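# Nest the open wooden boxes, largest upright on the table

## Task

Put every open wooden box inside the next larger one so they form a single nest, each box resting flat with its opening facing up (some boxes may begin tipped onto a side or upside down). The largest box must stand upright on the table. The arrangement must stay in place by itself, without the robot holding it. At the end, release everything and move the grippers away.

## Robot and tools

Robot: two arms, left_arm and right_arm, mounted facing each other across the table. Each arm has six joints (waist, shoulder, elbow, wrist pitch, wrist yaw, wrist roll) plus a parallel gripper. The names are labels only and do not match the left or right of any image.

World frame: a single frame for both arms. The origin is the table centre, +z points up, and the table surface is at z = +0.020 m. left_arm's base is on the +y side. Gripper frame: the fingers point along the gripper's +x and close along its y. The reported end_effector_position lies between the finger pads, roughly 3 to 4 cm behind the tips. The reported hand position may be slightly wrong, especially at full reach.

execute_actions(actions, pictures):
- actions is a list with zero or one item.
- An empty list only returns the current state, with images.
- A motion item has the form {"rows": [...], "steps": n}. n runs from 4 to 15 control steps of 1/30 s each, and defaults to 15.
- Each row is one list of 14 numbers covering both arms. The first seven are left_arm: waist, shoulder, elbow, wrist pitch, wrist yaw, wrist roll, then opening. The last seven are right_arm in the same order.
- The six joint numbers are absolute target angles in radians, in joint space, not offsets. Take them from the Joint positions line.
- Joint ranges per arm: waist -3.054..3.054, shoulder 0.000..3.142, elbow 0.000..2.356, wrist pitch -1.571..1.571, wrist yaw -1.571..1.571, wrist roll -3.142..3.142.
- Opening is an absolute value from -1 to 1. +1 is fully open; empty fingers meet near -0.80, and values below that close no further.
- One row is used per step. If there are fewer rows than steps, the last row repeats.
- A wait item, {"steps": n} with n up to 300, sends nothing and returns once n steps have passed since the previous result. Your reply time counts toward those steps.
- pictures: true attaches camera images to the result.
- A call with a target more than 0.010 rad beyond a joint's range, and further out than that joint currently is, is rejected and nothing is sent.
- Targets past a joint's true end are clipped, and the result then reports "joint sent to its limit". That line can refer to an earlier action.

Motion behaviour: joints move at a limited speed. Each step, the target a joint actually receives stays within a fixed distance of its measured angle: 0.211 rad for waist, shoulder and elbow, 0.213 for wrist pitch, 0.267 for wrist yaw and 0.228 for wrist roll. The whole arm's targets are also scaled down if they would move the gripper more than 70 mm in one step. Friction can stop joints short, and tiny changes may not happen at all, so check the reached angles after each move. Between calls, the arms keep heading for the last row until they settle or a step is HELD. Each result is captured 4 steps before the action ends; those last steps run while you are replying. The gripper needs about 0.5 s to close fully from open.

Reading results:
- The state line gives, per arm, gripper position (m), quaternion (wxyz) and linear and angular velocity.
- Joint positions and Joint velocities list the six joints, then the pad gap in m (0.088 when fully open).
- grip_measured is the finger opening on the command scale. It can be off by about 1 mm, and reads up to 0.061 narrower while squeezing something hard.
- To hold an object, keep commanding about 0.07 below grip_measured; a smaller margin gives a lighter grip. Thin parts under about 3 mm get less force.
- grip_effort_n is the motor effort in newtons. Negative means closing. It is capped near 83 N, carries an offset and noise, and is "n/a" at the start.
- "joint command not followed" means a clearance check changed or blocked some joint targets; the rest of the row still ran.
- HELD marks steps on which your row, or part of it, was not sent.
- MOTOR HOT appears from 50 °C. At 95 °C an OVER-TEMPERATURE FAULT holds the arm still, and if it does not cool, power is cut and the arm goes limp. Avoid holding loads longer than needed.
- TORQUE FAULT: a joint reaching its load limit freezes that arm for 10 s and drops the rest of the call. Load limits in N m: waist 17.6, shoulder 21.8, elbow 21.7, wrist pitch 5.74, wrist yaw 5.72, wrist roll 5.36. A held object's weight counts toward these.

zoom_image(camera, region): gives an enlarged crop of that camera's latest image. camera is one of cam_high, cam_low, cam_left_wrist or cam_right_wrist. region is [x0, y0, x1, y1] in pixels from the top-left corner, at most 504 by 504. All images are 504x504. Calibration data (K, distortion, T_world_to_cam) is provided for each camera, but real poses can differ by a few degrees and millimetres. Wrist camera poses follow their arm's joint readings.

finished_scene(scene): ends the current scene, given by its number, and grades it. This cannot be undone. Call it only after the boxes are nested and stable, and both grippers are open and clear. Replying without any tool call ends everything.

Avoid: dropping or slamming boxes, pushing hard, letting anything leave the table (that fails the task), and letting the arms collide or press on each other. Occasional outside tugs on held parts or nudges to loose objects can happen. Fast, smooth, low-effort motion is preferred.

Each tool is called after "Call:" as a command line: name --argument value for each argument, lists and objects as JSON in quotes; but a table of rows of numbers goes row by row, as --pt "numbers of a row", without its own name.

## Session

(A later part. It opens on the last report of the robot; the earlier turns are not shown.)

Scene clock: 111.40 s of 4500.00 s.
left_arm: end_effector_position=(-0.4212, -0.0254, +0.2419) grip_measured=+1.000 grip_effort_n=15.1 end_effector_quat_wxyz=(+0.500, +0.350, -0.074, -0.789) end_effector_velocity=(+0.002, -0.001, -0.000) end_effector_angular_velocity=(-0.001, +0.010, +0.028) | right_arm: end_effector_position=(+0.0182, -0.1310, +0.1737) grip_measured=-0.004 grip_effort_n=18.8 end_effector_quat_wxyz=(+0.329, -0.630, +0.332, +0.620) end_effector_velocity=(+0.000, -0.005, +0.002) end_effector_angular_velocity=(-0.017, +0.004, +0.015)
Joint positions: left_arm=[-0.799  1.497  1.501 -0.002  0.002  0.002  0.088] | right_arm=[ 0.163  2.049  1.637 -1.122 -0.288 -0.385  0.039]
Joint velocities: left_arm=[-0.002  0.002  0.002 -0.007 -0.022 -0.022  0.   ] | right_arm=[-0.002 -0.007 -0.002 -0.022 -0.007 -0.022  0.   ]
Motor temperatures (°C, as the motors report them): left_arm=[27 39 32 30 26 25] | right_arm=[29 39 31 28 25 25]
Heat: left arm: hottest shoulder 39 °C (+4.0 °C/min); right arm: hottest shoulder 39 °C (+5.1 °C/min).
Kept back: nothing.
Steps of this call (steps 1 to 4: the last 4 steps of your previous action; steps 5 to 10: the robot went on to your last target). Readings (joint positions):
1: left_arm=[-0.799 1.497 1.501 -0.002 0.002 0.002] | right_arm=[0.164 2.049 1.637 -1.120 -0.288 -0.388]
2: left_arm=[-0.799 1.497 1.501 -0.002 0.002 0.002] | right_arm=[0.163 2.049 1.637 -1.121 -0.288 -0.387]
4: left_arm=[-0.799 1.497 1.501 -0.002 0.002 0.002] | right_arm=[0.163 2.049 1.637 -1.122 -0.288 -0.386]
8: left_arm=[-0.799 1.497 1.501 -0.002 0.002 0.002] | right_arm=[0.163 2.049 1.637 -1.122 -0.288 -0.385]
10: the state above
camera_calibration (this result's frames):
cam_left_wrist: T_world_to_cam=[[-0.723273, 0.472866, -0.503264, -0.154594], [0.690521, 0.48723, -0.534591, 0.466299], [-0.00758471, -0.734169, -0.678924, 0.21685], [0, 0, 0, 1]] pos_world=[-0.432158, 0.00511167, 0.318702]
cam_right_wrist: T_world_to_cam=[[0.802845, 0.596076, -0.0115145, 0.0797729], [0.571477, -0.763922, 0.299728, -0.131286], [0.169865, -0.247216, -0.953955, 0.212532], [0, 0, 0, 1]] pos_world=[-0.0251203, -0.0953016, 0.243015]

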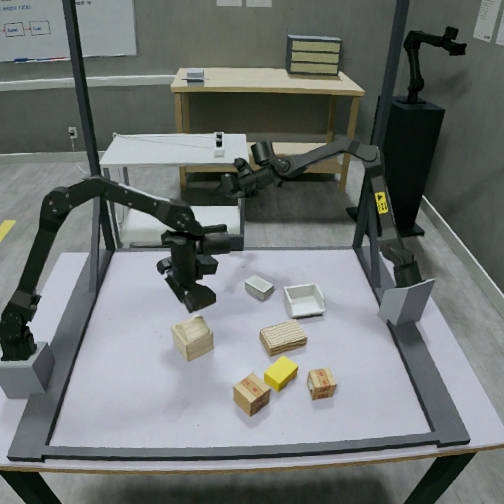

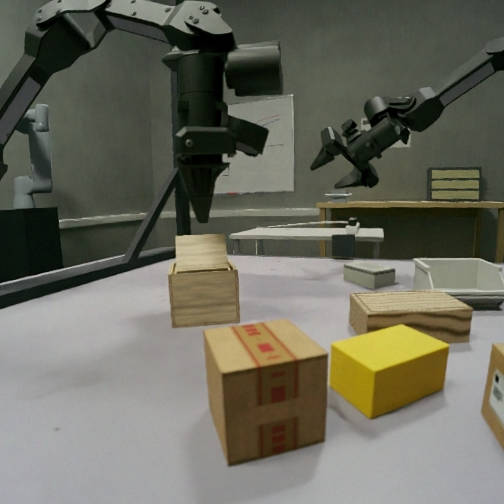

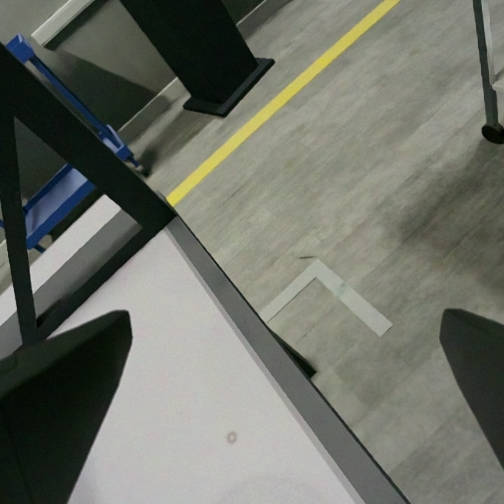

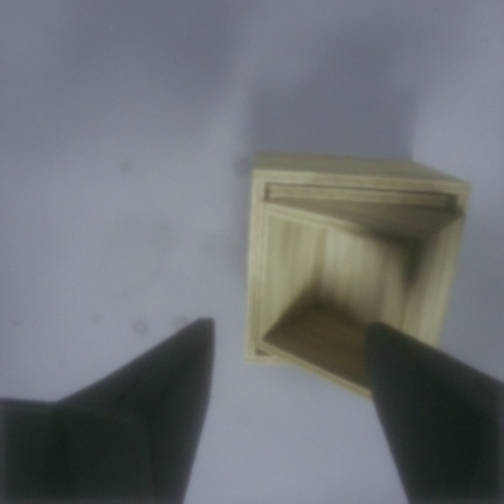

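Call:
execute_actions --actions '[{"rows":[[-0.8,1.5,1.5,0,0,0,1,0.107,2.095,1.669,-1.106,-0.29,-0.44,0]],"steps":15}]'

Call:
execute_actions --actions '[{"steps":10}]' --pictures true

Call:
zoom_image --camera "cam_high" --region '[140,260,260,370]'

Scene clock: 112.30 s of 4500.00 s.
left_arm: end_effector_position=(-0.4212, -0.0254, +0.2419) grip_measured=+1.000 grip_effort_n=15.1 end_effector_quat_wxyz=(+0.500, +0.350, -0.074, -0.789) end_effector_velocity=(+0.001, +0.001, -0.001) end_effector_angular_velocity=(+0.004, +0.001, +0.011) | right_arm: end_effector_position=(+0.0399, -0.1171, +0.1744) grip_measured=-0.003 grip_effort_n=18.4 end_effector_quat_wxyz=(+0.336, -0.626, +0.328, +0.623) end_effector_velocity=(-0.003, -0.002, -0.004) end_effector_angular_velocity=(-0.021, +0.019, +0.034)
Joint positions: left_arm=[-0.799  1.497  1.501 -0.002  0.002  0.002  0.088] | right_arm=[ 0.105  2.079  1.658 -1.109 -0.289 -0.435  0.039]
Joint velocities: left_arm=[-0.002 -0.002 -0.002 -0.007 -0.007 -0.007  0.   ] | right_arm=[ 0.002  0.012  0.002 -0.007 -0.022 -0.037  0.   ]
Motor temperatures (°C, as the motors report them): left_arm=[27 39 32 30 26 25] | right_arm=[29 39 31 28 25 25]
Heat: left arm: hottest shoulder 39 °C (+4.0 °C/min); right arm: hottest shoulder 39 °C (+5.1 °C/min).
Steps of this call (steps 1 to 15: the robot went on to your last target; step 16: nothing new was sent; steps 17 to 27: the first 11 steps of this action). Readings (joint positions):
17: left_arm=[-0.799 1.497 1.501 -0.002 0.002 0.002] | right_arm=[0.161 2.051 1.639 -1.123 -0.289 -0.391]
18: left_arm=[-0.799 1.497 1.501 -0.002 0.002 0.002] | right_arm=[0.155 2.054 1.644 -1.122 -0.289 -0.403]
20: left_arm=[-0.799 1.497 1.501 -0.002 0.002 0.002] | right_arm=[0.135 2.063 1.653 -1.113 -0.289 -0.418]
24: left_arm=[-0.799 1.497 1.501 -0.002 0.002 0.002] | right_arm=[0.107 2.075 1.658 -1.110 -0.289 -0.431]
27: the state above

Scene clock: 112.63 s of 4500.00 s.
left_arm: end_effector_position=(-0.4212, -0.0254, +0.2419) grip_measured=+1.000 grip_effort_n=15.1 end_effector_quat_wxyz=(+0.500, +0.350, -0.074, -0.789) end_effector_velocity=(+0.004, +0.001, +0.000) end_effector_angular_velocity=(+0.002, -0.007, +0.026) | right_arm: end_effector_position=(+0.0398, -0.1166, +0.1745) grip_measured=-0.003 grip_effort_n=17.9 end_effector_quat_wxyz=(+0.336, -0.626, +0.326, +0.624) end_effector_velocity=(-0.000, -0.002, +0.001) end_effector_angular_velocity=(-0.008, +0.021, -0.016)
Joint positions: left_arm=[-0.799  1.497  1.501 -0.002  0.002  0.002  0.088] | right_arm=[ 0.105  2.08   1.659 -1.108 -0.289 -0.438  0.039]
Joint velocities: left_arm=[-0.002 -0.007 -0.002 -0.022 -0.022 -0.007  0.   ] | right_arm=[-0.007 -0.002 -0.002 -0.007 -0.022  0.007 -0.   ]
Motor temperatures (°C, as the motors report them): left_arm=[27 39 32 30 26 25] | right_arm=[29 39 31 28 25 25]
Heat: left arm: hottest shoulder 39 °C (+4.0 °C/min); right arm: hottest shoulder 39 °C (+5.0 °C/min).
Kept back: nothing.
Steps of this call (steps 1 to 4: the last 4 steps of your previous action; steps 5 to 10: the robot went on to your last target). Readings (joint positions):
1: left_arm=[-0.799 1.497 1.501 -0.002 0.002 0.002] | right_arm=[0.105 2.080 1.658 -1.109 -0.289 -0.436]
2: left_arm=[-0.799 1.497 1.501 -0.002 0.002 0.002] | right_arm=[0.105 2.080 1.658 -1.109 -0.289 -0.436]
4: left_arm=[-0.799 1.497 1.501 -0.002 0.002 0.002] | right_arm=[0.105 2.080 1.658 -1.109 -0.289 -0.437]
8: left_arm=[-0.799 1.497 1.501 -0.002 0.002 0.002] | right_arm=[0.105 2.080 1.659 -1.108 -0.289 -0.438]
10: the state above
camera_calibration (this result's frames):
cam_left_wrist: T_world_to_cam=[[-0.723273, 0.472866, -0.503264, -0.154594], [0.690521, 0.48723, -0.534591, 0.466299], [-0.00758471, -0.734169, -0.678924, 0.21685], [0, 0, 0, 1]] pos_world=[-0.432158, 0.00511167, 0.318702]
cam_right_wrist: T_world_to_cam=[[0.803471, 0.595343, -0.000273589, 0.0517777], [0.571294, -0.770885, 0.281707, -0.130533], [0.167502, -0.2265, -0.9595, 0.216653], [0, 0, 0, 1]] pos_world=[-0.00331873, -0.0823798, 0.244665]

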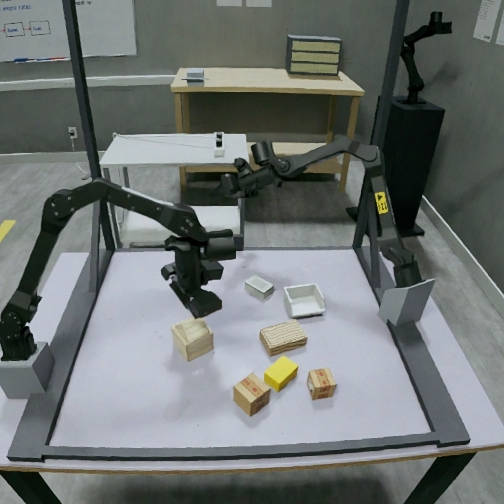

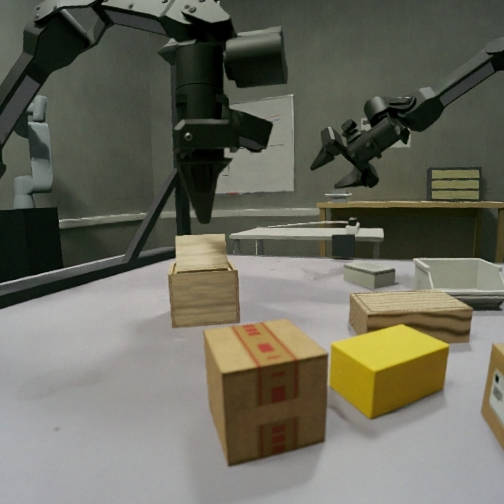

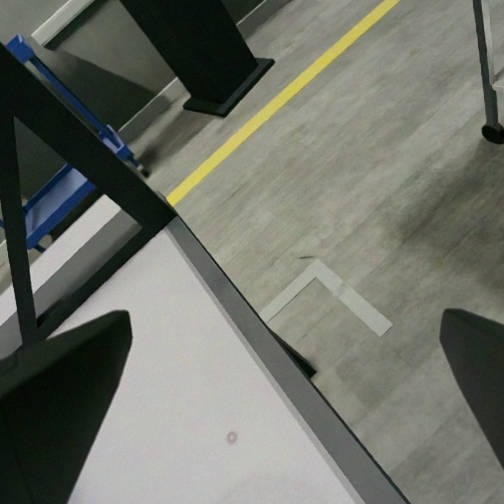

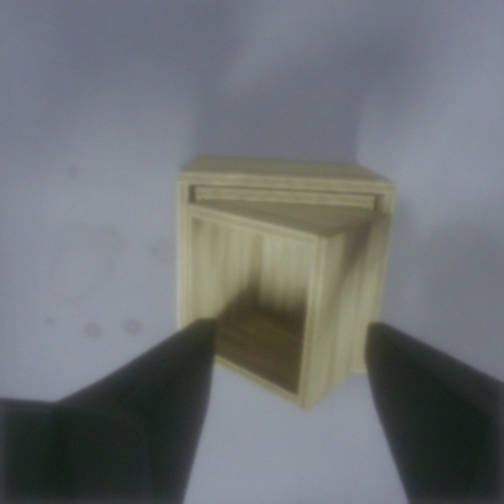

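Region (140, 260, 260, 370) of cam_high's 504x504 image, scaled by 4.200, with more detail than that image has; it fills the top 462 rows of this view, and the rest is white.

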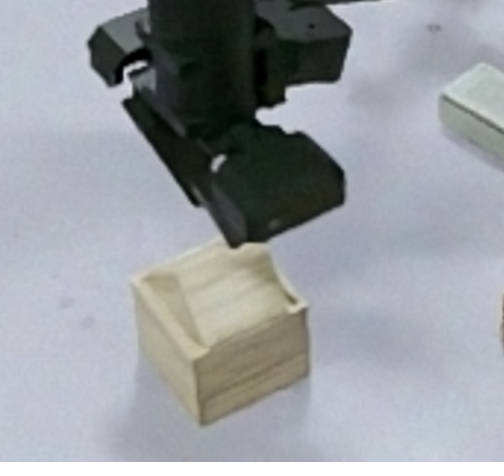

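Call:
execute_actions --actions '[{"rows":[[-0.8,1.5,1.5,0,0,0,1,0.105,2.09,1.61,-1.05,-0.29,-0.44,0],[-0.8,1.5,1.5,0,0,0,1,0.105,2.09,1.61,-1.05,-0.29,-0.44,0],[-0.8,1.5,1.5,0,0,0,1,0.105,2.09,1.61,-1.05,-0.29,-0.44,0],[-0.8,1.5,1.5,0,0,0,1,0.105,2.09,1.61,-1.05,-0.29,-0.44,0],[-0.8,1.5,1.5,0,0,0,1,0.105,2.09,1.61,-1.05,-0.29,-0.44,0],[-0.8,1.5,1.5,0,0,0,1,0.11,2.10,1.57,-1.0,-0.29,-0.44,0]],"steps":15}]'

Call:
execute_actions --actions '[{"steps":10}]' --pictures true

Scene clock: 113.20 s of 4500.00 s.
left_arm: end_effector_position=(-0.4212, -0.0254, +0.2419) grip_measured=+1.000 grip_effort_n=15.1 end_effector_quat_wxyz=(+0.500, +0.350, -0.074, -0.789) end_effector_velocity=(+0.002, +0.001, +0.002) end_effector_angular_velocity=(-0.002, +0.003, +0.012) | right_arm: end_effector_position=(+0.0451, -0.1149, +0.1567) grip_measured=-0.003 grip_effort_n=18.8 end_effector_quat_wxyz=(+0.339, -0.623, +0.319, +0.629) end_effector_velocity=(+0.013, -0.016, -0.046) end_effector_angular_velocity=(-0.076, +0.010, -0.012)
Joint positions: left_arm=[-0.799  1.497  1.501 -0.002  0.002  0.002  0.088] | right_arm=[ 0.105  2.086  1.591 -1.015 -0.289 -0.438  0.039]
Joint velocities: left_arm=[ 0.002 -0.007 -0.002 -0.007 -0.007 -0.007  0.   ] | right_arm=[ 0.002  0.046 -0.125  0.095 -0.022 -0.007 -0.   ]
Motor temperatures (°C, as the motors report them): left_arm=[27 39 32 30 26 25] | right_arm=[29 39 31 28 25 25]
Heat: left arm: hottest shoulder 39 °C (+4.1 °C/min); right arm: hottest shoulder 39 °C (+5.1 °C/min).
Steps of this call (steps 1 to 6: the robot went on to your last target; steps 7 to 17: the first 11 steps of this action). Readings (joint positions):
7: left_arm=[-0.799 1.497 1.501 -0.002 0.002 0.002] | right_arm=[0.105 2.080 1.657 -1.102 -0.289 -0.438]
8: left_arm=[-0.799 1.497 1.501 -0.002 0.002 0.002] | right_arm=[0.105 2.080 1.652 -1.086 -0.289 -0.438]
10: left_arm=[-0.799 1.497 1.501 -0.002 0.002 0.002] | right_arm=[0.105 2.080 1.642 -1.070 -0.289 -0.438]
14: left_arm=[-0.799 1.497 1.501 -0.002 0.002 0.002] | right_arm=[0.105 2.080 1.610 -1.030 -0.289 -0.438]
17: the state above

Scene clock: 113.53 s of 4500.00 s.
left_arm: end_effector_position=(-0.4212, -0.0254, +0.2419) grip_measured=+1.000 grip_effort_n=15.1 end_effector_quat_wxyz=(+0.500, +0.350, -0.074, -0.789) end_effector_velocity=(-0.000, +0.002, -0.002) end_effector_angular_velocity=(+0.011, +0.015, +0.014) | right_arm: end_effector_position=(+0.0457, -0.1147, +0.1541) grip_measured=-0.003 grip_effort_n=17.9 end_effector_quat_wxyz=(+0.339, -0.623, +0.318, +0.629) end_effector_velocity=(-0.000, -0.007, -0.003) end_effector_angular_velocity=(-0.032, +0.002, +0.001)
Joint positions: left_arm=[-0.799  1.497  1.501 -0.002  0.002  0.002  0.088] | right_arm=[ 0.106  2.088  1.583 -1.003 -0.289 -0.438  0.039]
Joint velocities: left_arm=[-0.007 -0.002 -0.002 -0.007 -0.007 -0.022  0.   ] | right_arm=[ 0.002  0.002 -0.007 -0.022 -0.007 -0.007 -0.   ]
Motor temperatures (°C, as the motors report them): left_arm=[27 39 32 30 26 25] | right_arm=[29 39 31 28 25 25]
Heat: left arm: hottest shoulder 39 °C (+4.0 °C/min); right arm: hottest shoulder 39 °C (+5.0 °C/min).
Kept back: nothing.
Steps of this call (steps 1 to 4: the last 4 steps of your previous action; steps 5 to 10: the robot went on to your last target). Readings (joint positions):
1: left_arm=[-0.799 1.497 1.501 -0.002 0.002 0.002] | right_arm=[0.105 2.087 1.588 -1.012 -0.289 -0.438]
2: left_arm=[-0.799 1.497 1.501 -0.002 0.002 0.002] | right_arm=[0.105 2.088 1.586 -1.009 -0.289 -0.438]
4: left_arm=[-0.799 1.497 1.501 -0.002 0.002 0.002] | right_arm=[0.106 2.088 1.584 -1.006 -0.289 -0.438]
8: left_arm=[-0.799 1.497 1.501 -0.002 0.002 0.002] | right_arm=[0.106 2.088 1.584 -1.003 -0.289 -0.438]
10: the state above
camera_calibration (this result's frames):
cam_left_wrist: T_world_to_cam=[[-0.723273, 0.472866, -0.503264, -0.154594], [0.690521, 0.48723, -0.534591, 0.466299], [-0.00758471, -0.734169, -0.678924, 0.21685], [0, 0, 0, 1]] pos_world=[-0.432158, 0.00511167, 0.318702]
cam_right_wrist: T_world_to_cam=[[0.799206, 0.600985, 0.00935103, 0.045224], [0.577696, -0.772344, 0.264107, -0.124403], [0.165947, -0.205674, -0.964448, 0.199717], [0, 0, 0, 1]] pos_world=[0.00258122, -0.0821841, 0.22505]

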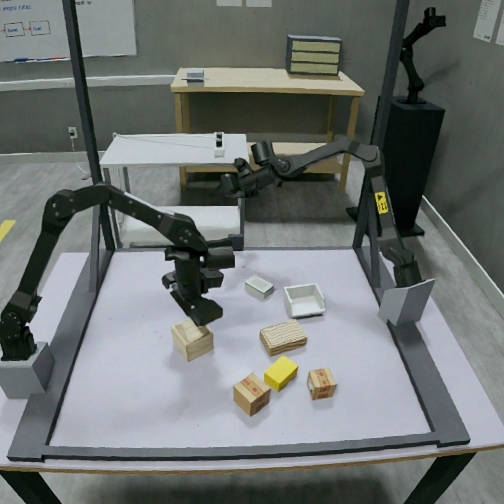

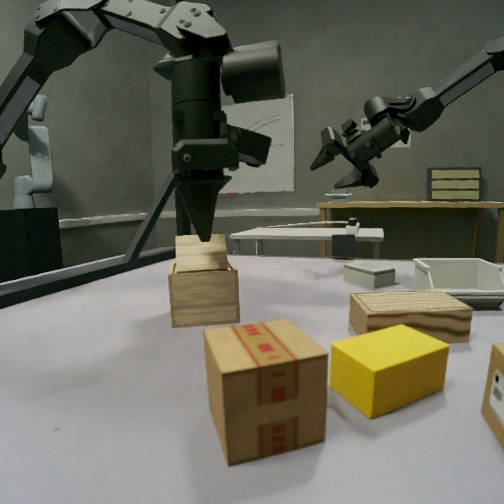

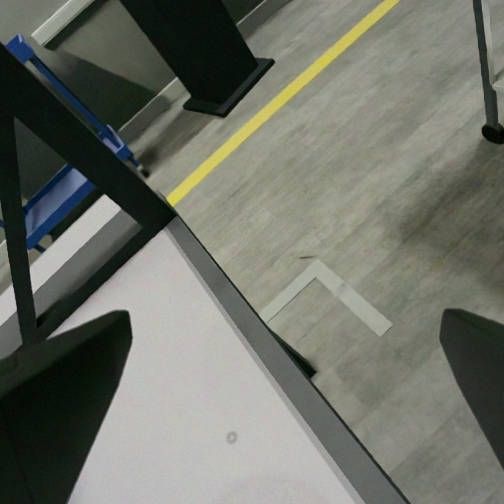

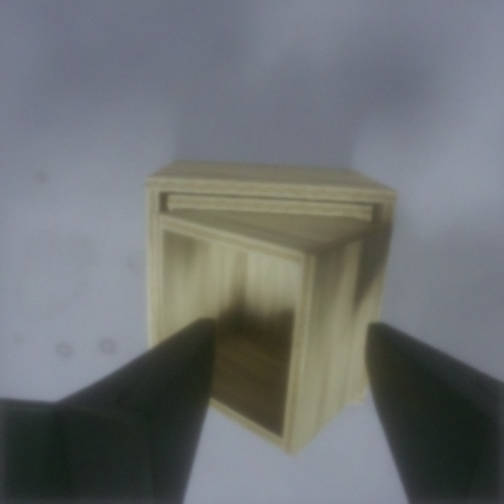

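Good centring. Descend another 2.5 cm.

Call:
execute_actions --actions '[{"rows":[[-0.8,1.5,1.5,0,0,0,1,0.11,2.10,1.55,-0.98,-0.29,-0.44,0],[-0.8,1.5,1.5,0,0,0,1,0.11,2.10,1.55,-0.98,-0.29,-0.44,0],[-0.8,1.5,1.5,0,0,0,1,0.11,2.10,1.55,-0.98,-0.29,-0.44,0],[-0.8,1.5,1.5,0,0,0,1,0.11,2.10,1.55,-0.98,-0.29,-0.44,0],[-0.8,1.5,1.5,0,0,0,1,0.11,2.10,1.55,-0.98,-0.29,-0.44,0],[-0.8,1.5,1.5,0,0,0,1,0.118,2.11,1.52,-0.94,-0.29,-0.435,0]],"steps":15}]'

Call:
execute_actions --actions '[{"steps":10}]' --pictures true

Scene clock: 114.10 s of 4500.00 s.
left_arm: end_effector_position=(-0.4212, -0.0254, +0.2419) grip_measured=+1.000 grip_effort_n=15.1 end_effector_quat_wxyz=(+0.500, +0.350, -0.074, -0.789) end_effector_velocity=(-0.000, +0.002, -0.002) end_effector_angular_velocity=(+0.004, -0.010, -0.000) | right_arm: end_effector_position=(+0.0472, -0.1173, +0.1407) grip_measured=-0.003 grip_effort_n=18.4 end_effector_quat_wxyz=(+0.337, -0.624, +0.316, +0.630) end_effector_velocity=(+0.003, -0.014, -0.036) end_effector_angular_velocity=(-0.061, -0.002, -0.003)
Joint positions: left_arm=[-0.799  1.497  1.501 -0.002  0.002  0.002  0.088] | right_arm=[ 0.113  2.094  1.539 -0.951 -0.289 -0.438  0.039]
Joint velocities: left_arm=[-0.007 -0.002 -0.002 -0.007 -0.007  0.007  0.   ] | right_arm=[ 0.022  0.042 -0.081  0.066 -0.007  0.007 -0.   ]
Motor temperatures (°C, as the motors report them): left_arm=[27 39 32 30 26 25] | right_arm=[29 39 31 28 25 25]
Heat: left arm: hottest shoulder 39 °C (+4.1 °C/min); right arm: hottest shoulder 39 °C (+5.1 °C/min).
Steps of this call (steps 1 to 6: the robot went on to your last target; steps 7 to 17: the first 11 steps of this action). Readings (joint positions):
7: left_arm=[-0.799 1.497 1.501 -0.002 0.002 0.002] | right_arm=[0.106 2.088 1.581 -0.999 -0.289 -0.438]
8: left_arm=[-0.799 1.497 1.501 -0.002 0.002 0.002] | right_arm=[0.106 2.088 1.578 -0.993 -0.289 -0.438]
10: left_arm=[-0.799 1.497 1.501 -0.002 0.002 0.002] | right_arm=[0.106 2.088 1.571 -0.989 -0.289 -0.438]
14: left_arm=[-0.799 1.497 1.501 -0.002 0.002 0.002] | right_arm=[0.109 2.089 1.551 -0.961 -0.289 -0.438]
17: the state above

Scene clock: 114.43 s of 4500.00 s.
left_arm: end_effector_position=(-0.4212, -0.0254, +0.2419) grip_measured=+1.000 grip_effort_n=15.1 end_effector_quat_wxyz=(+0.500, +0.350, -0.074, -0.789) end_effector_velocity=(+0.003, +0.001, -0.003) end_effector_angular_velocity=(+0.004, -0.013, +0.006) | right_arm: end_effector_position=(+0.0475, -0.1171, +0.1388) grip_measured=-0.003 grip_effort_n=18.4 end_effector_quat_wxyz=(+0.337, -0.624, +0.316, +0.631) end_effector_velocity=(+0.001, -0.001, -0.002) end_effector_angular_velocity=(-0.003, +0.007, +0.004)
Joint positions: left_arm=[-0.799  1.497  1.501 -0.002  0.002  0.002  0.088] | right_arm=[ 0.114  2.096  1.534 -0.943 -0.289 -0.437  0.039]
Joint velocities: left_arm=[-0.002 -0.002 -0.007 -0.007 -0.007  0.007  0.   ] | right_arm=[-0.002  0.002 -0.007  0.007 -0.007 -0.007 -0.   ]
Motor temperatures (°C, as the motors report them): left_arm=[27 39 32 30 26 25] | right_arm=[29 39 31 28 25 25]
Heat: left arm: hottest shoulder 39 °C (+4.0 °C/min); right arm: hottest shoulder 39 °C (+5.0 °C/min).
Kept back: nothing.
Steps of this call (steps 1 to 4: the last 4 steps of your previous action; steps 5 to 10: the robot went on to your last target). Readings (joint positions):
1: left_arm=[-0.799 1.497 1.501 -0.002 0.002 0.002] | right_arm=[0.114 2.095 1.536 -0.949 -0.289 -0.438]
2: left_arm=[-0.799 1.497 1.501 -0.002 0.002 0.002] | right_arm=[0.114 2.096 1.535 -0.947 -0.289 -0.438]
4: left_arm=[-0.799 1.497 1.501 -0.002 0.002 0.002] | right_arm=[0.114 2.096 1.534 -0.945 -0.289 -0.437]
8: left_arm=[-0.799 1.497 1.501 -0.002 0.002 0.002] | right_arm=[0.114 2.096 1.534 -0.943 -0.289 -0.437]
10: the state above
camera_calibration (this result's frames):
cam_left_wrist: T_world_to_cam=[[-0.723273, 0.472866, -0.503264, -0.154594], [0.690521, 0.48723, -0.534591, 0.466299], [-0.00758471, -0.734169, -0.678924, 0.21685], [0, 0, 0, 1]] pos_world=[-0.432158, 0.00511167, 0.318702]
cam_right_wrist: T_world_to_cam=[[0.79464, 0.607014, 0.00901397, 0.0464248], [0.58359, -0.767897, 0.264115, -0.122994], [0.167243, -0.204616, -0.964449, 0.184255], [0, 0, 0, 1]] pos_world=[0.00407155, -0.0849258, 0.209771]

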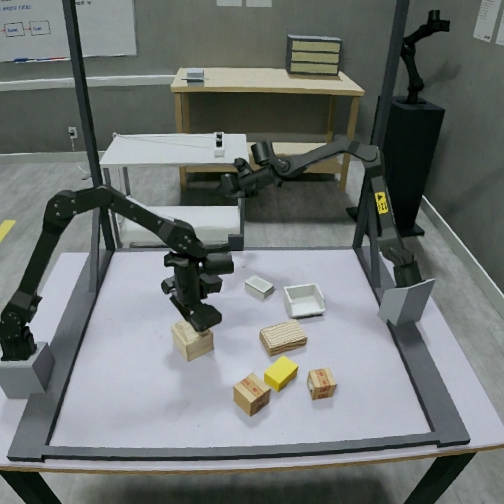

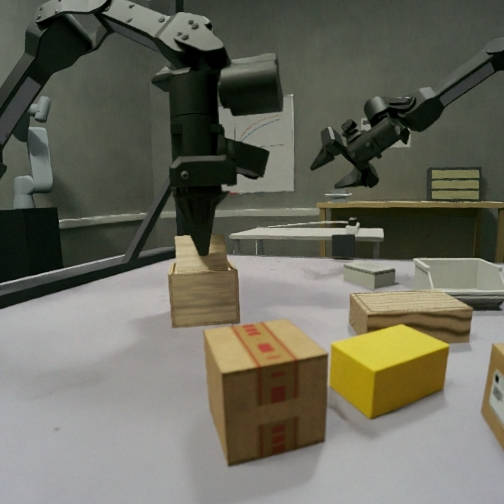

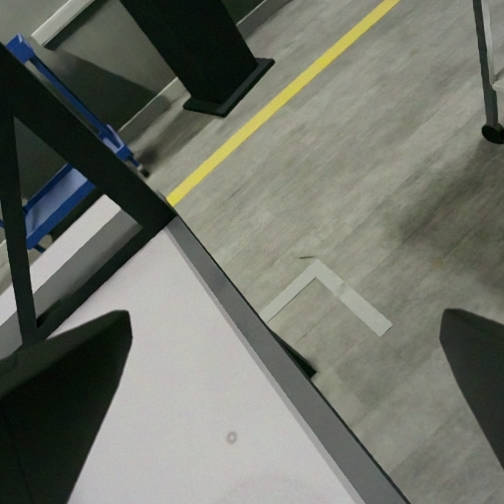

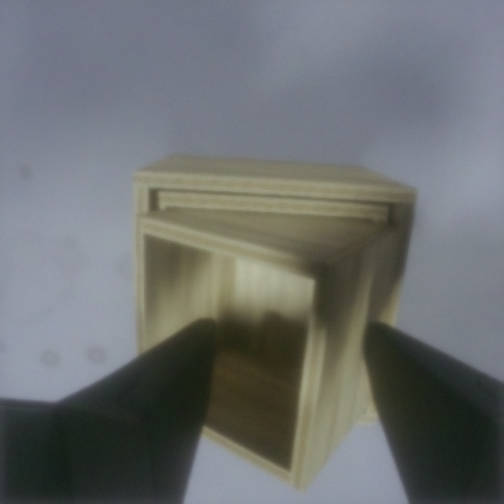

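Close.

Call:
execute_actions --actions '[{"rows":[[-0.8,1.5,1.5,0,0,0,1,0.114,2.096,1.534,-0.943,-0.29,-0.437,-0.4],[-0.8,1.5,1.5,0,0,0,1,0.114,2.096,1.534,-0.943,-0.29,-0.437,-0.4],[-0.8,1.5,1.5,0,0,0,1,0.114,2.096,1.534,-0.943,-0.29,-0.437,-0.4],[-0.8,1.5,1.5,0,0,0,1,0.114,2.096,1.534,-0.943,-0.29,-0.437,-0.6],[-0.8,1.5,1.5,0,0,0,1,0.114,2.096,1.534,-0.943,-0.29,-0.437,-0.6],[-0.8,1.5,1.5,0,0,0,1,0.114,2.096,1.534,-0.943,-0.29,-0.437,-0.6],[-0.8,1.5,1.5,0,0,0,1,0.114,2.096,1.534,-0.943,-0.29,-0.437,-0.6],[-0.8,1.5,1.5,0,0,0,1,0.114,2.096,1.534,-0.943,-0.29,-0.437,-0.9]],"steps":15}]'

Call:
execute_actions --actions '[{"steps":10}]' --pictures true

Call:
zoom_image --camera "cam_high" --region '[140,260,260,370]'

Scene clock: 115.03 s of 4500.00 s.
left_arm: end_effector_position=(-0.4212, -0.0254, +0.2419) grip_measured=+1.000 grip_effort_n=14.7 end_effector_quat_wxyz=(+0.500, +0.350, -0.074, -0.789) end_effector_velocity=(+0.003, +0.002, -0.003) end_effector_angular_velocity=(+0.023, +0.019, +0.031) | right_arm: end_effector_position=(+0.0477, -0.1170, +0.1388) grip_measured=-0.748 grip_effort_n=-76.5 end_effector_quat_wxyz=(+0.337, -0.623, +0.316, +0.631) end_effector_velocity=(-0.011, -0.007, +0.001) end_effector_angular_velocity=(-0.035, +0.090, +0.011)
Joint positions: left_arm=[-0.799  1.497  1.501 -0.002  0.002  0.002  0.088] | right_arm=[ 0.113  2.096  1.533 -0.942 -0.289 -0.437  0.002]
Joint velocities: left_arm=[-0.002 -0.002 -0.002 -0.022 -0.007 -0.037  0.   ] | right_arm=[-0.007 -0.002 -0.002 -0.022 -0.095 -0.022 -0.054]
Motor temperatures (°C, as the motors report them): left_arm=[27 39 32 30 26 25] | right_arm=[29 39 31 28 25 25]
Heat: left arm: hottest shoulder 39 °C (+4.1 °C/min); right arm: hottest shoulder 39 °C (+5.1 °C/min).
Steps of this call (steps 1 to 7: the robot went on to your last target; steps 8 to 18: the first 11 steps of this action). Readings (joint positions):
8: left_arm=[-0.799 1.497 1.501 -0.002 0.002 0.002] | right_arm=[0.114 2.096 1.533 -0.942 -0.289 -0.437]
9: left_arm=[-0.799 1.497 1.501 -0.002 0.002 0.002] | right_arm=[0.114 2.096 1.533 -0.942 -0.289 -0.437]
11: left_arm=[-0.799 1.497 1.501 -0.002 0.002 0.002] | right_arm=[0.114 2.096 1.533 -0.942 -0.289 -0.437]
15: left_arm=[-0.799 1.497 1.501 -0.002 0.002 0.002] | right_arm=[0.114 2.096 1.533 -0.942 -0.289 -0.437]
18: the state above

Scene clock: 115.37 s of 4500.00 s.
left_arm: end_effector_position=(-0.4212, -0.0254, +0.2419) grip_measured=+1.000 grip_effort_n=15.1 end_effector_quat_wxyz=(+0.500, +0.350, -0.074, -0.789) end_effector_velocity=(-0.001, +0.001, +0.003) end_effector_angular_velocity=(+0.001, +0.019, +0.013) | right_arm: end_effector_position=(+0.0475, -0.1170, +0.1388) grip_measured=-0.762 grip_effort_n=-83.5 end_effector_quat_wxyz=(+0.337, -0.623, +0.316, +0.631) end_effector_velocity=(+0.002, -0.002, +0.001) end_effector_angular_velocity=(-0.005, -0.009, +0.003)
Joint positions: left_arm=[-0.799  1.497  1.501 -0.002  0.002  0.002  0.088] | right_arm=[ 0.113  2.096  1.533 -0.942 -0.29  -0.437  0.002]
Joint velocities: left_arm=[-0.002 -0.007  0.002 -0.007 -0.007 -0.022  0.   ] | right_arm=[-0.002 -0.002 -0.002 -0.007  0.007 -0.007  0.   ]
Motor temperatures (°C, as the motors report them): left_arm=[27 39 32 30 26 25] | right_arm=[29 39 31 28 25 25]
Heat: left arm: hottest shoulder 39 °C (+4.0 °C/min); right arm: hottest shoulder 39 °C (+5.1 °C/min).
Kept back: nothing.
Steps of this call (steps 1 to 4: the last 4 steps of your previous action; steps 5 to 10: the robot went on to your last target). Readings (joint positions):
1: left_arm=[-0.799 1.497 1.501 -0.002 0.002 0.002] | right_arm=[0.113 2.096 1.533 -0.942 -0.290 -0.437]
2: left_arm=[-0.799 1.497 1.501 -0.002 0.002 0.002] | right_arm=[0.113 2.096 1.533 -0.942 -0.290 -0.437]
4: left_arm=[-0.799 1.497 1.501 -0.002 0.002 0.002] | right_arm=[0.113 2.096 1.533 -0.942 -0.290 -0.437]
8: left_arm=[-0.799 1.497 1.501 -0.002 0.002 0.002] | right_arm=[0.113 2.096 1.533 -0.942 -0.290 -0.437]
10: the state above
camera_calibration (this result's frames):
cam_left_wrist: T_world_to_cam=[[-0.723273, 0.472866, -0.503264, -0.154594], [0.690521, 0.48723, -0.534591, 0.466299], [-0.00758471, -0.734169, -0.678924, 0.21685], [0, 0, 0, 1]] pos_world=[-0.432158, 0.00511167, 0.318702]
cam_right_wrist: T_world_to_cam=[[0.794787, 0.606829, 0.00857212, 0.0463764], [0.583629, -0.768121, 0.263377, -0.122882], [0.166409, -0.204325, -0.964655, 0.184325], [0, 0, 0, 1]] pos_world=[0.00418488, -0.0848686, 0.209777]

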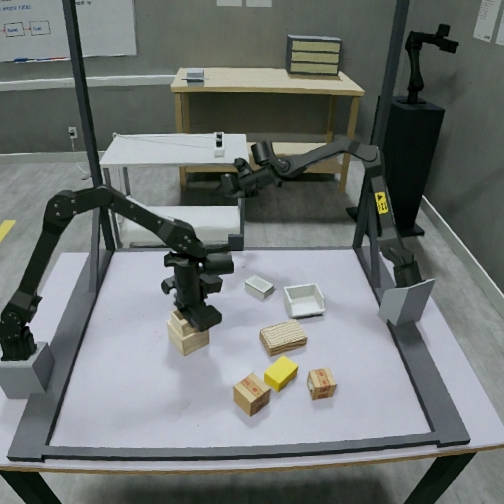

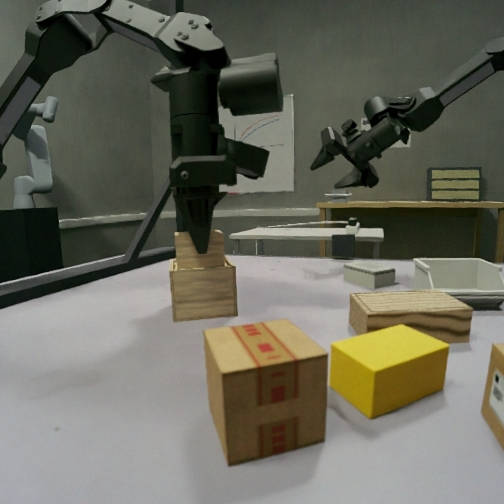

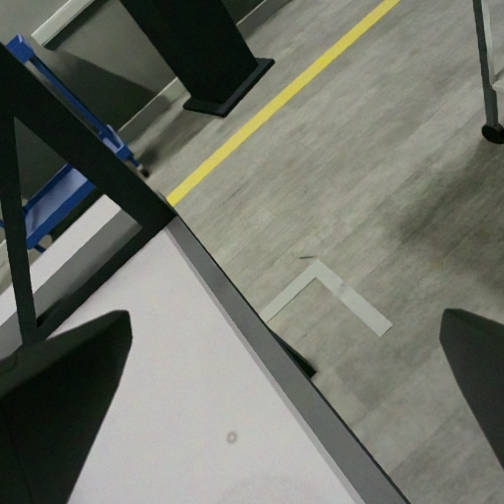

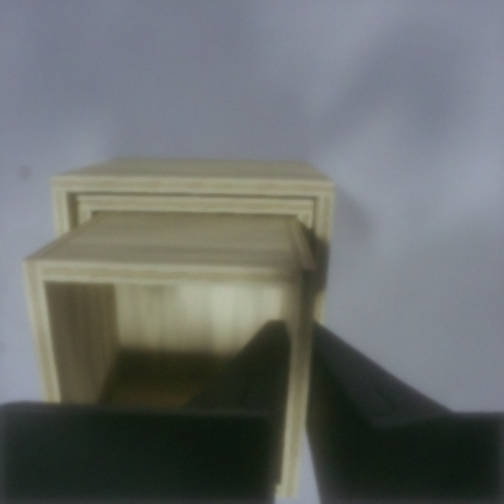

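Region (140, 260, 260, 370) of cam_high's 504x504 image, scaled by 4.200, with more detail than that image has; it fills the top 462 rows of this view, and the rest is white.

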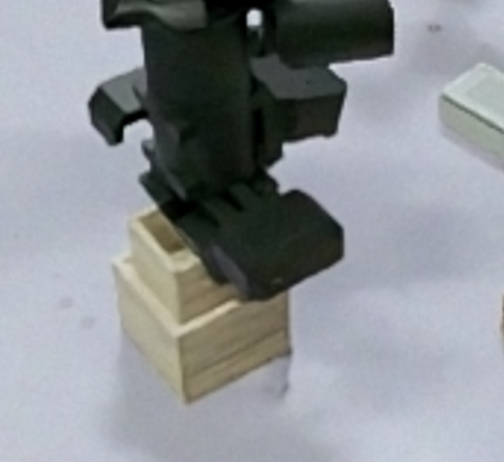

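Upright and inserted. Lower.

Call:
execute_actions --actions '[{"rows":[[-0.8,1.5,1.5,0,0,0,1,0.116,2.10,1.515,-0.925,-0.29,-0.437,-0.9],[-0.8,1.5,1.5,0,0,0,1,0.116,2.10,1.515,-0.925,-0.29,-0.437,-0.9],[-0.8,1.5,1.5,0,0,0,1,0.116,2.10,1.515,-0.925,-0.29,-0.437,-0.9],[-0.8,1.5,1.5,0,0,0,1,0.116,2.10,1.515,-0.925,-0.29,-0.437,-0.9],[-0.8,1.5,1.5,0,0,0,1,0.116,2.10,1.515,-0.925,-0.29,-0.437,-0.9],[-0.8,1.5,1.5,0,0,0,1,0.12,2.105,1.49,-0.895,-0.29,-0.435,-0.9]],"steps":15}]'

Call:
execute_actions --actions '[{"steps":8}]' --pictures true

Scene clock: 115.87 s of 4500.00 s.
left_arm: end_effector_position=(-0.4212, -0.0254, +0.2419) grip_measured=+1.000 grip_effort_n=15.1 end_effector_quat_wxyz=(+0.500, +0.350, -0.074, -0.789) end_effector_velocity=(-0.000, +0.002, -0.002) end_effector_angular_velocity=(+0.013, +0.005, -0.000) | right_arm: end_effector_position=(+0.0484, -0.1175, +0.1323) grip_measured=-0.762 grip_effort_n=-83.5 end_effector_quat_wxyz=(+0.338, -0.622, +0.312, +0.633) end_effector_velocity=(+0.001, -0.014, -0.015) end_effector_angular_velocity=(-0.030, +0.002, +0.011)
Joint positions: left_arm=[-0.799  1.497  1.501 -0.002  0.002  0.002  0.088] | right_arm=[ 0.116  2.096  1.506 -0.905 -0.29  -0.437  0.002]
Joint velocities: left_arm=[-0.002 -0.002 -0.002 -0.007  0.007 -0.007  0.   ] | right_arm=[ 0.012 -0.007 -0.071  0.037 -0.007 -0.007 -0.   ]
Motor temperatures (°C, as the motors report them): left_arm=[27 39 32 30 26 25] | right_arm=[29 39 31 28 25 25]
Heat: left arm: hottest shoulder 39 °C (+4.0 °C/min); right arm: hottest shoulder 39 °C (+5.0 °C/min).
Steps of this call (steps 1 to 4: the robot went on to your last target; steps 5 to 15: the first 11 steps of this action). Readings (joint positions):
5: left_arm=[-0.799 1.497 1.501 -0.002 0.002 0.002] | right_arm=[0.113 2.096 1.533 -0.942 -0.290 -0.437]
6: left_arm=[-0.799 1.497 1.501 -0.002 0.002 0.002] | right_arm=[0.113 2.096 1.533 -0.939 -0.290 -0.437]
8: left_arm=[-0.799 1.497 1.501 -0.002 0.002 0.002] | right_arm=[0.113 2.096 1.532 -0.933 -0.290 -0.437]
12: left_arm=[-0.799 1.497 1.501 -0.002 0.002 0.002] | right_arm=[0.114 2.096 1.518 -0.912 -0.290 -0.437]
15: the state above

Scene clock: 116.13 s of 4500.00 s.
left_arm: end_effector_position=(-0.4212, -0.0254, +0.2419) grip_measured=+1.000 grip_effort_n=15.1 end_effector_quat_wxyz=(+0.500, +0.350, -0.074, -0.789) end_effector_velocity=(+0.002, +0.003, -0.001) end_effector_angular_velocity=(+0.011, -0.003, +0.015) | right_arm: end_effector_position=(+0.0484, -0.1171, +0.1316) grip_measured=-0.762 grip_effort_n=-83.5 end_effector_quat_wxyz=(+0.338, -0.622, +0.311, +0.634) end_effector_velocity=(+0.001, -0.003, -0.001) end_effector_angular_velocity=(-0.012, +0.005, +0.002)
Joint positions: left_arm=[-0.799  1.497  1.501 -0.002  0.002  0.002  0.088] | right_arm=[ 0.116  2.096  1.502 -0.898 -0.29  -0.437  0.002]
Joint velocities: left_arm=[-0.002 -0.007 -0.002 -0.022 -0.007 -0.007  0.   ] | right_arm=[-0.002 -0.002 -0.007 -0.007 -0.007 -0.007 -0.   ]
Motor temperatures (°C, as the motors report them): left_arm=[27 39 32 30 26 25] | right_arm=[29 39 31 28 25 25]
Heat: left arm: hottest shoulder 39 °C (+4.1 °C/min); right arm: hottest shoulder 39 °C (+5.1 °C/min).
Kept back: nothing.
Steps of this call (steps 1 to 4: the last 4 steps of your previous action; steps 5 to 8: the robot went on to your last target). Readings (joint positions):
1: left_arm=[-0.799 1.497 1.501 -0.002 0.002 0.002] | right_arm=[0.116 2.096 1.504 -0.903 -0.290 -0.437]
2: left_arm=[-0.799 1.497 1.501 -0.002 0.002 0.002] | right_arm=[0.116 2.096 1.504 -0.901 -0.290 -0.437]
4: left_arm=[-0.799 1.497 1.501 -0.002 0.002 0.002] | right_arm=[0.116 2.096 1.504 -0.899 -0.290 -0.437]
8: the state above
camera_calibration (this result's frames):
cam_left_wrist: T_world_to_cam=[[-0.723273, 0.472866, -0.503264, -0.154594], [0.690521, 0.48723, -0.534591, 0.466299], [-0.00758471, -0.734169, -0.678924, 0.21685], [0, 0, 0, 1]] pos_world=[-0.432158, 0.00511167, 0.318702]
cam_right_wrist: T_world_to_cam=[[0.790705, 0.61204, 0.0138788, 0.0458386], [0.589317, -0.767098, 0.253509, -0.120452], [0.165804, -0.192272, -0.967234, 0.17899], [0, 0, 0, 1]] pos_world=[0.0050623, -0.0860388, 0.203025]

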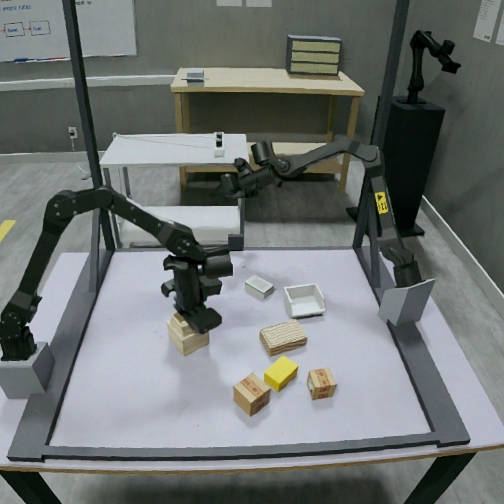

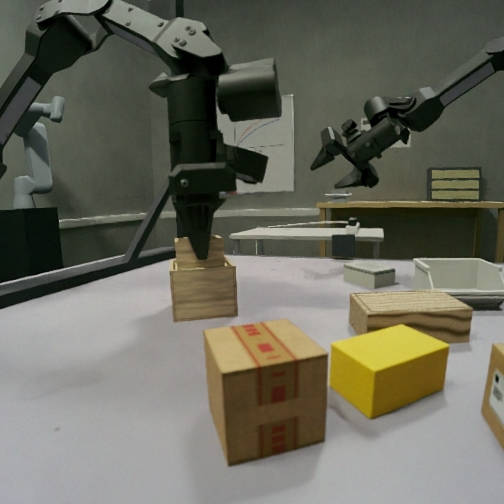

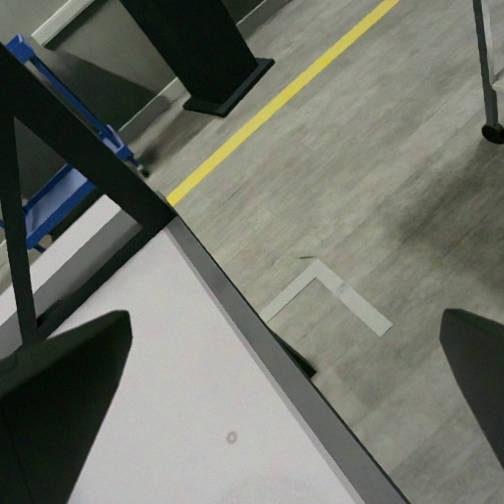

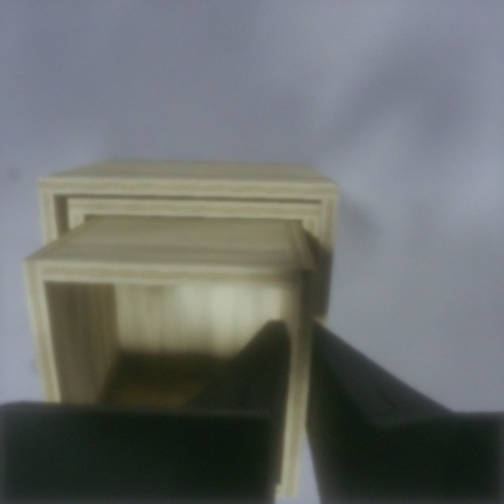

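Fingers near rim; release gently.

Call:
execute_actions --actions '[{"rows":[[-0.8,1.5,1.5,0,0,0,1,0.116,2.096,1.502,-0.898,-0.29,-0.437,-0.68]],"steps":15}]'

Call:
execute_actions --actions '[{"steps":10}]' --pictures true

Scene clock: 116.60 s of 4500.00 s.
left_arm: end_effector_position=(-0.4212, -0.0254, +0.2419) grip_measured=+1.000 grip_effort_n=15.1 end_effector_quat_wxyz=(+0.500, +0.350, -0.074, -0.789) end_effector_velocity=(-0.002, +0.003, -0.003) end_effector_angular_velocity=(+0.016, +0.006, -0.004) | right_arm: end_effector_position=(+0.0485, -0.1171, +0.1315) grip_measured=-0.692 grip_effort_n=18.8 end_effector_quat_wxyz=(+0.338, -0.622, +0.311, +0.634) end_effector_velocity=(+0.001, -0.005, +0.000) end_effector_angular_velocity=(-0.021, +0.003, +0.013)
Joint positions: left_arm=[-0.799  1.497  1.501 -0.002  0.002  0.002  0.088] | right_arm=[ 0.116  2.096  1.502 -0.897 -0.29  -0.437  0.005]
Joint velocities: left_arm=[-0.007 -0.002 -0.002 -0.007  0.007 -0.007  0.   ] | right_arm=[-0.002 -0.002 -0.002 -0.022 -0.007 -0.022  0.004]
Motor temperatures (°C, as the motors report them): left_arm=[27 39 32 30 26 25] | right_arm=[29 39 31 28 25 25]
Heat: left arm: hottest shoulder 39 °C (+4.0 °C/min); right arm: hottest shoulder 39 °C (+5.0 °C/min).
Steps of this call (steps 1 to 3: the robot went on to your last target; steps 4 to 14: the first 11 steps of this action). Readings (joint positions):
4: left_arm=[-0.799 1.497 1.501 -0.002 0.002 0.002] | right_arm=[0.116 2.096 1.502 -0.897 -0.290 -0.437]
5: left_arm=[-0.799 1.497 1.501 -0.002 0.002 0.002] | right_arm=[0.116 2.096 1.502 -0.897 -0.290 -0.437]
7: left_arm=[-0.799 1.497 1.501 -0.002 0.002 0.002] | right_arm=[0.116 2.096 1.502 -0.897 -0.290 -0.437]
11: left_arm=[-0.799 1.497 1.501 -0.002 0.002 0.002] | right_arm=[0.116 2.096 1.502 -0.897 -0.290 -0.437]
14: the state above

Scene clock: 116.93 s of 4500.00 s.
left_arm: end_effector_position=(-0.4212, -0.0254, +0.2419) grip_measured=+1.000 grip_effort_n=15.1 end_effector_quat_wxyz=(+0.500, +0.350, -0.074, -0.789) end_effector_velocity=(+0.004, -0.001, -0.002) end_effector_angular_velocity=(+0.002, +0.008, +0.031) | right_arm: end_effector_position=(+0.0485, -0.1171, +0.1315) grip_measured=-0.684 grip_effort_n=18.8 end_effector_quat_wxyz=(+0.338, -0.622, +0.311, +0.634) end_effector_velocity=(+0.003, -0.005, +0.000) end_effector_angular_velocity=(-0.019, -0.011, -0.002)
Joint positions: left_arm=[-0.799  1.497  1.501 -0.002  0.002  0.002  0.088] | right_arm=[ 0.116  2.096  1.502 -0.897 -0.29  -0.437  0.006]
Joint velocities: left_arm=[-0.002  0.002 -0.002 -0.007 -0.022 -0.022  0.   ] | right_arm=[-0.002 -0.002 -0.002 -0.022  0.007 -0.007  0.   ]
Motor temperatures (°C, as the motors report them): left_arm=[27 39 32 30 26 25] | right_arm=[29 39 31 28 25 25]
Heat: left arm: hottest shoulder 39 °C (+4.0 °C/min); right arm: hottest shoulder 39 °C (+5.0 °C/min).
Kept back: nothing.
Steps of this call (steps 1 to 4: the last 4 steps of your previous action; steps 5 to 10: the robot went on to your last target). Readings (joint positions):
1: left_arm=[-0.799 1.497 1.501 -0.002 0.002 0.002] | right_arm=[0.116 2.096 1.502 -0.897 -0.290 -0.437]
2: left_arm=[-0.799 1.497 1.501 -0.002 0.002 0.002] | right_arm=[0.116 2.096 1.502 -0.897 -0.290 -0.437]
4: left_arm=[-0.799 1.497 1.501 -0.002 0.002 0.002] | right_arm=[0.116 2.096 1.502 -0.897 -0.290 -0.437]
8: left_arm=[-0.799 1.497 1.501 -0.002 0.002 0.002] | right_arm=[0.116 2.096 1.502 -0.897 -0.290 -0.437]
10: the state above
camera_calibration (this result's frames):
cam_left_wrist: T_world_to_cam=[[-0.723273, 0.472866, -0.503264, -0.154594], [0.690521, 0.48723, -0.534591, 0.466299], [-0.00758471, -0.734169, -0.678924, 0.21685], [0, 0, 0, 1]] pos_world=[-0.432158, 0.00511167, 0.318702]
cam_right_wrist: T_world_to_cam=[[0.790637, 0.612124, 0.0140506, 0.0457872], [0.589419, -0.767122, 0.253197, -0.120372], [0.165766, -0.191905, -0.967313, 0.178973], [0, 0, 0, 1]] pos_world=[0.0050806, -0.0860215, 0.202957]

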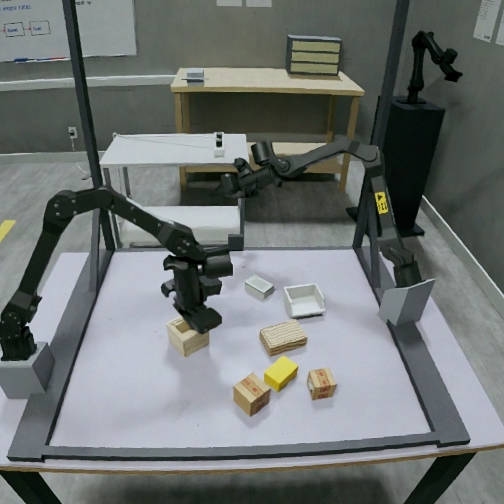

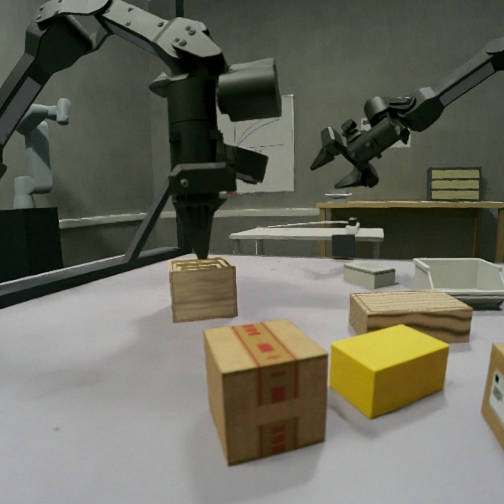

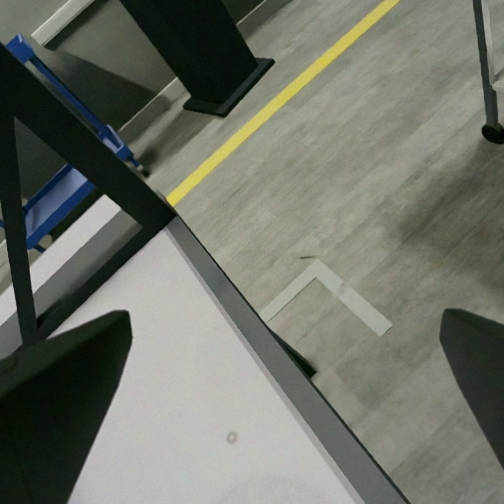

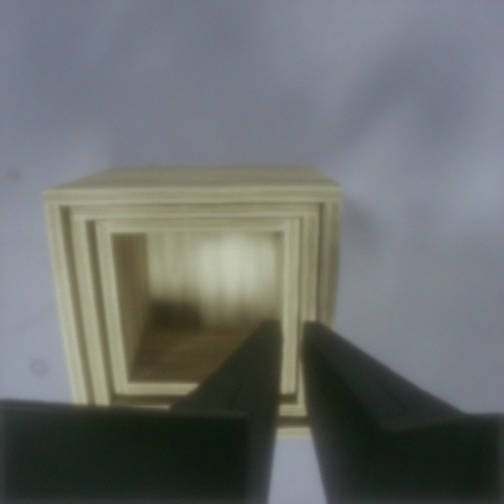

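Nested. Retreat.

Call:
execute_actions --actions '[{"rows":[[-0.8,1.5,1.5,0,0,0,1,0.116,1.8,1.5,-0.9,-0.29,-0.437,-0.68]],"steps":15}]'

Call:
finished_scene --scene 1

Scene clock: 117.37 s of 4500.00 s.
left_arm: end_effector_position=(-0.4212, -0.0254, +0.2419) grip_measured=+1.000 grip_effort_n=15.1 end_effector_quat_wxyz=(+0.500, +0.350, -0.074, -0.789) end_effector_velocity=(+0.002, +0.002, -0.001) end_effector_angular_velocity=(+0.018, -0.001, +0.008) | right_arm: end_effector_position=(+0.0130, -0.1133, +0.2428) grip_measured=-0.683 grip_effort_n=18.4 end_effector_quat_wxyz=(+0.386, -0.566, +0.199, +0.701) end_effector_velocity=(-0.016, -0.013, +0.058) end_effector_angular_velocity=(+0.126, +0.026, +0.047)
Joint positions: left_arm=[-0.799  1.497  1.501 -0.002  0.002  0.002  0.088] | right_arm=[ 0.116  1.803  1.51  -0.898 -0.29  -0.437  0.006]
Joint velocities: left_arm=[ 0.002 -0.007 -0.002 -0.022  0.007 -0.007  0.   ] | right_arm=[-0.002 -0.159 -0.002 -0.022 -0.007 -0.007 -0.   ]
Motor temperatures (°C, as the motors report them): left_arm=[27 39 32 30 26 25] | right_arm=[29 39 31 28 25 25]
Heat: left arm: hottest shoulder 39 °C (+4.0 °C/min); right arm: hottest shoulder 39 °C (+5.1 °C/min).
Steps of this call (steps 1 to 2: the robot went on to your last target; steps 3 to 13: the first 11 steps of this action). Readings (joint positions):
3: left_arm=[-0.799 1.497 1.501 -0.002 0.002 0.002] | right_arm=[0.116 2.082 1.502 -0.896 -0.290 -0.437]
4: left_arm=[-0.799 1.497 1.501 -0.002 0.002 0.002] | right_arm=[0.116 2.062 1.497 -0.900 -0.290 -0.437]
6: left_arm=[-0.799 1.497 1.501 -0.002 0.002 0.002] | right_arm=[0.116 1.998 1.493 -0.903 -0.290 -0.437]
10: left_arm=[-0.799 1.497 1.501 -0.002 0.002 0.002] | right_arm=[0.116 1.848 1.501 -0.898 -0.290 -0.437]
13: the state above

The scene is finished: the task was done.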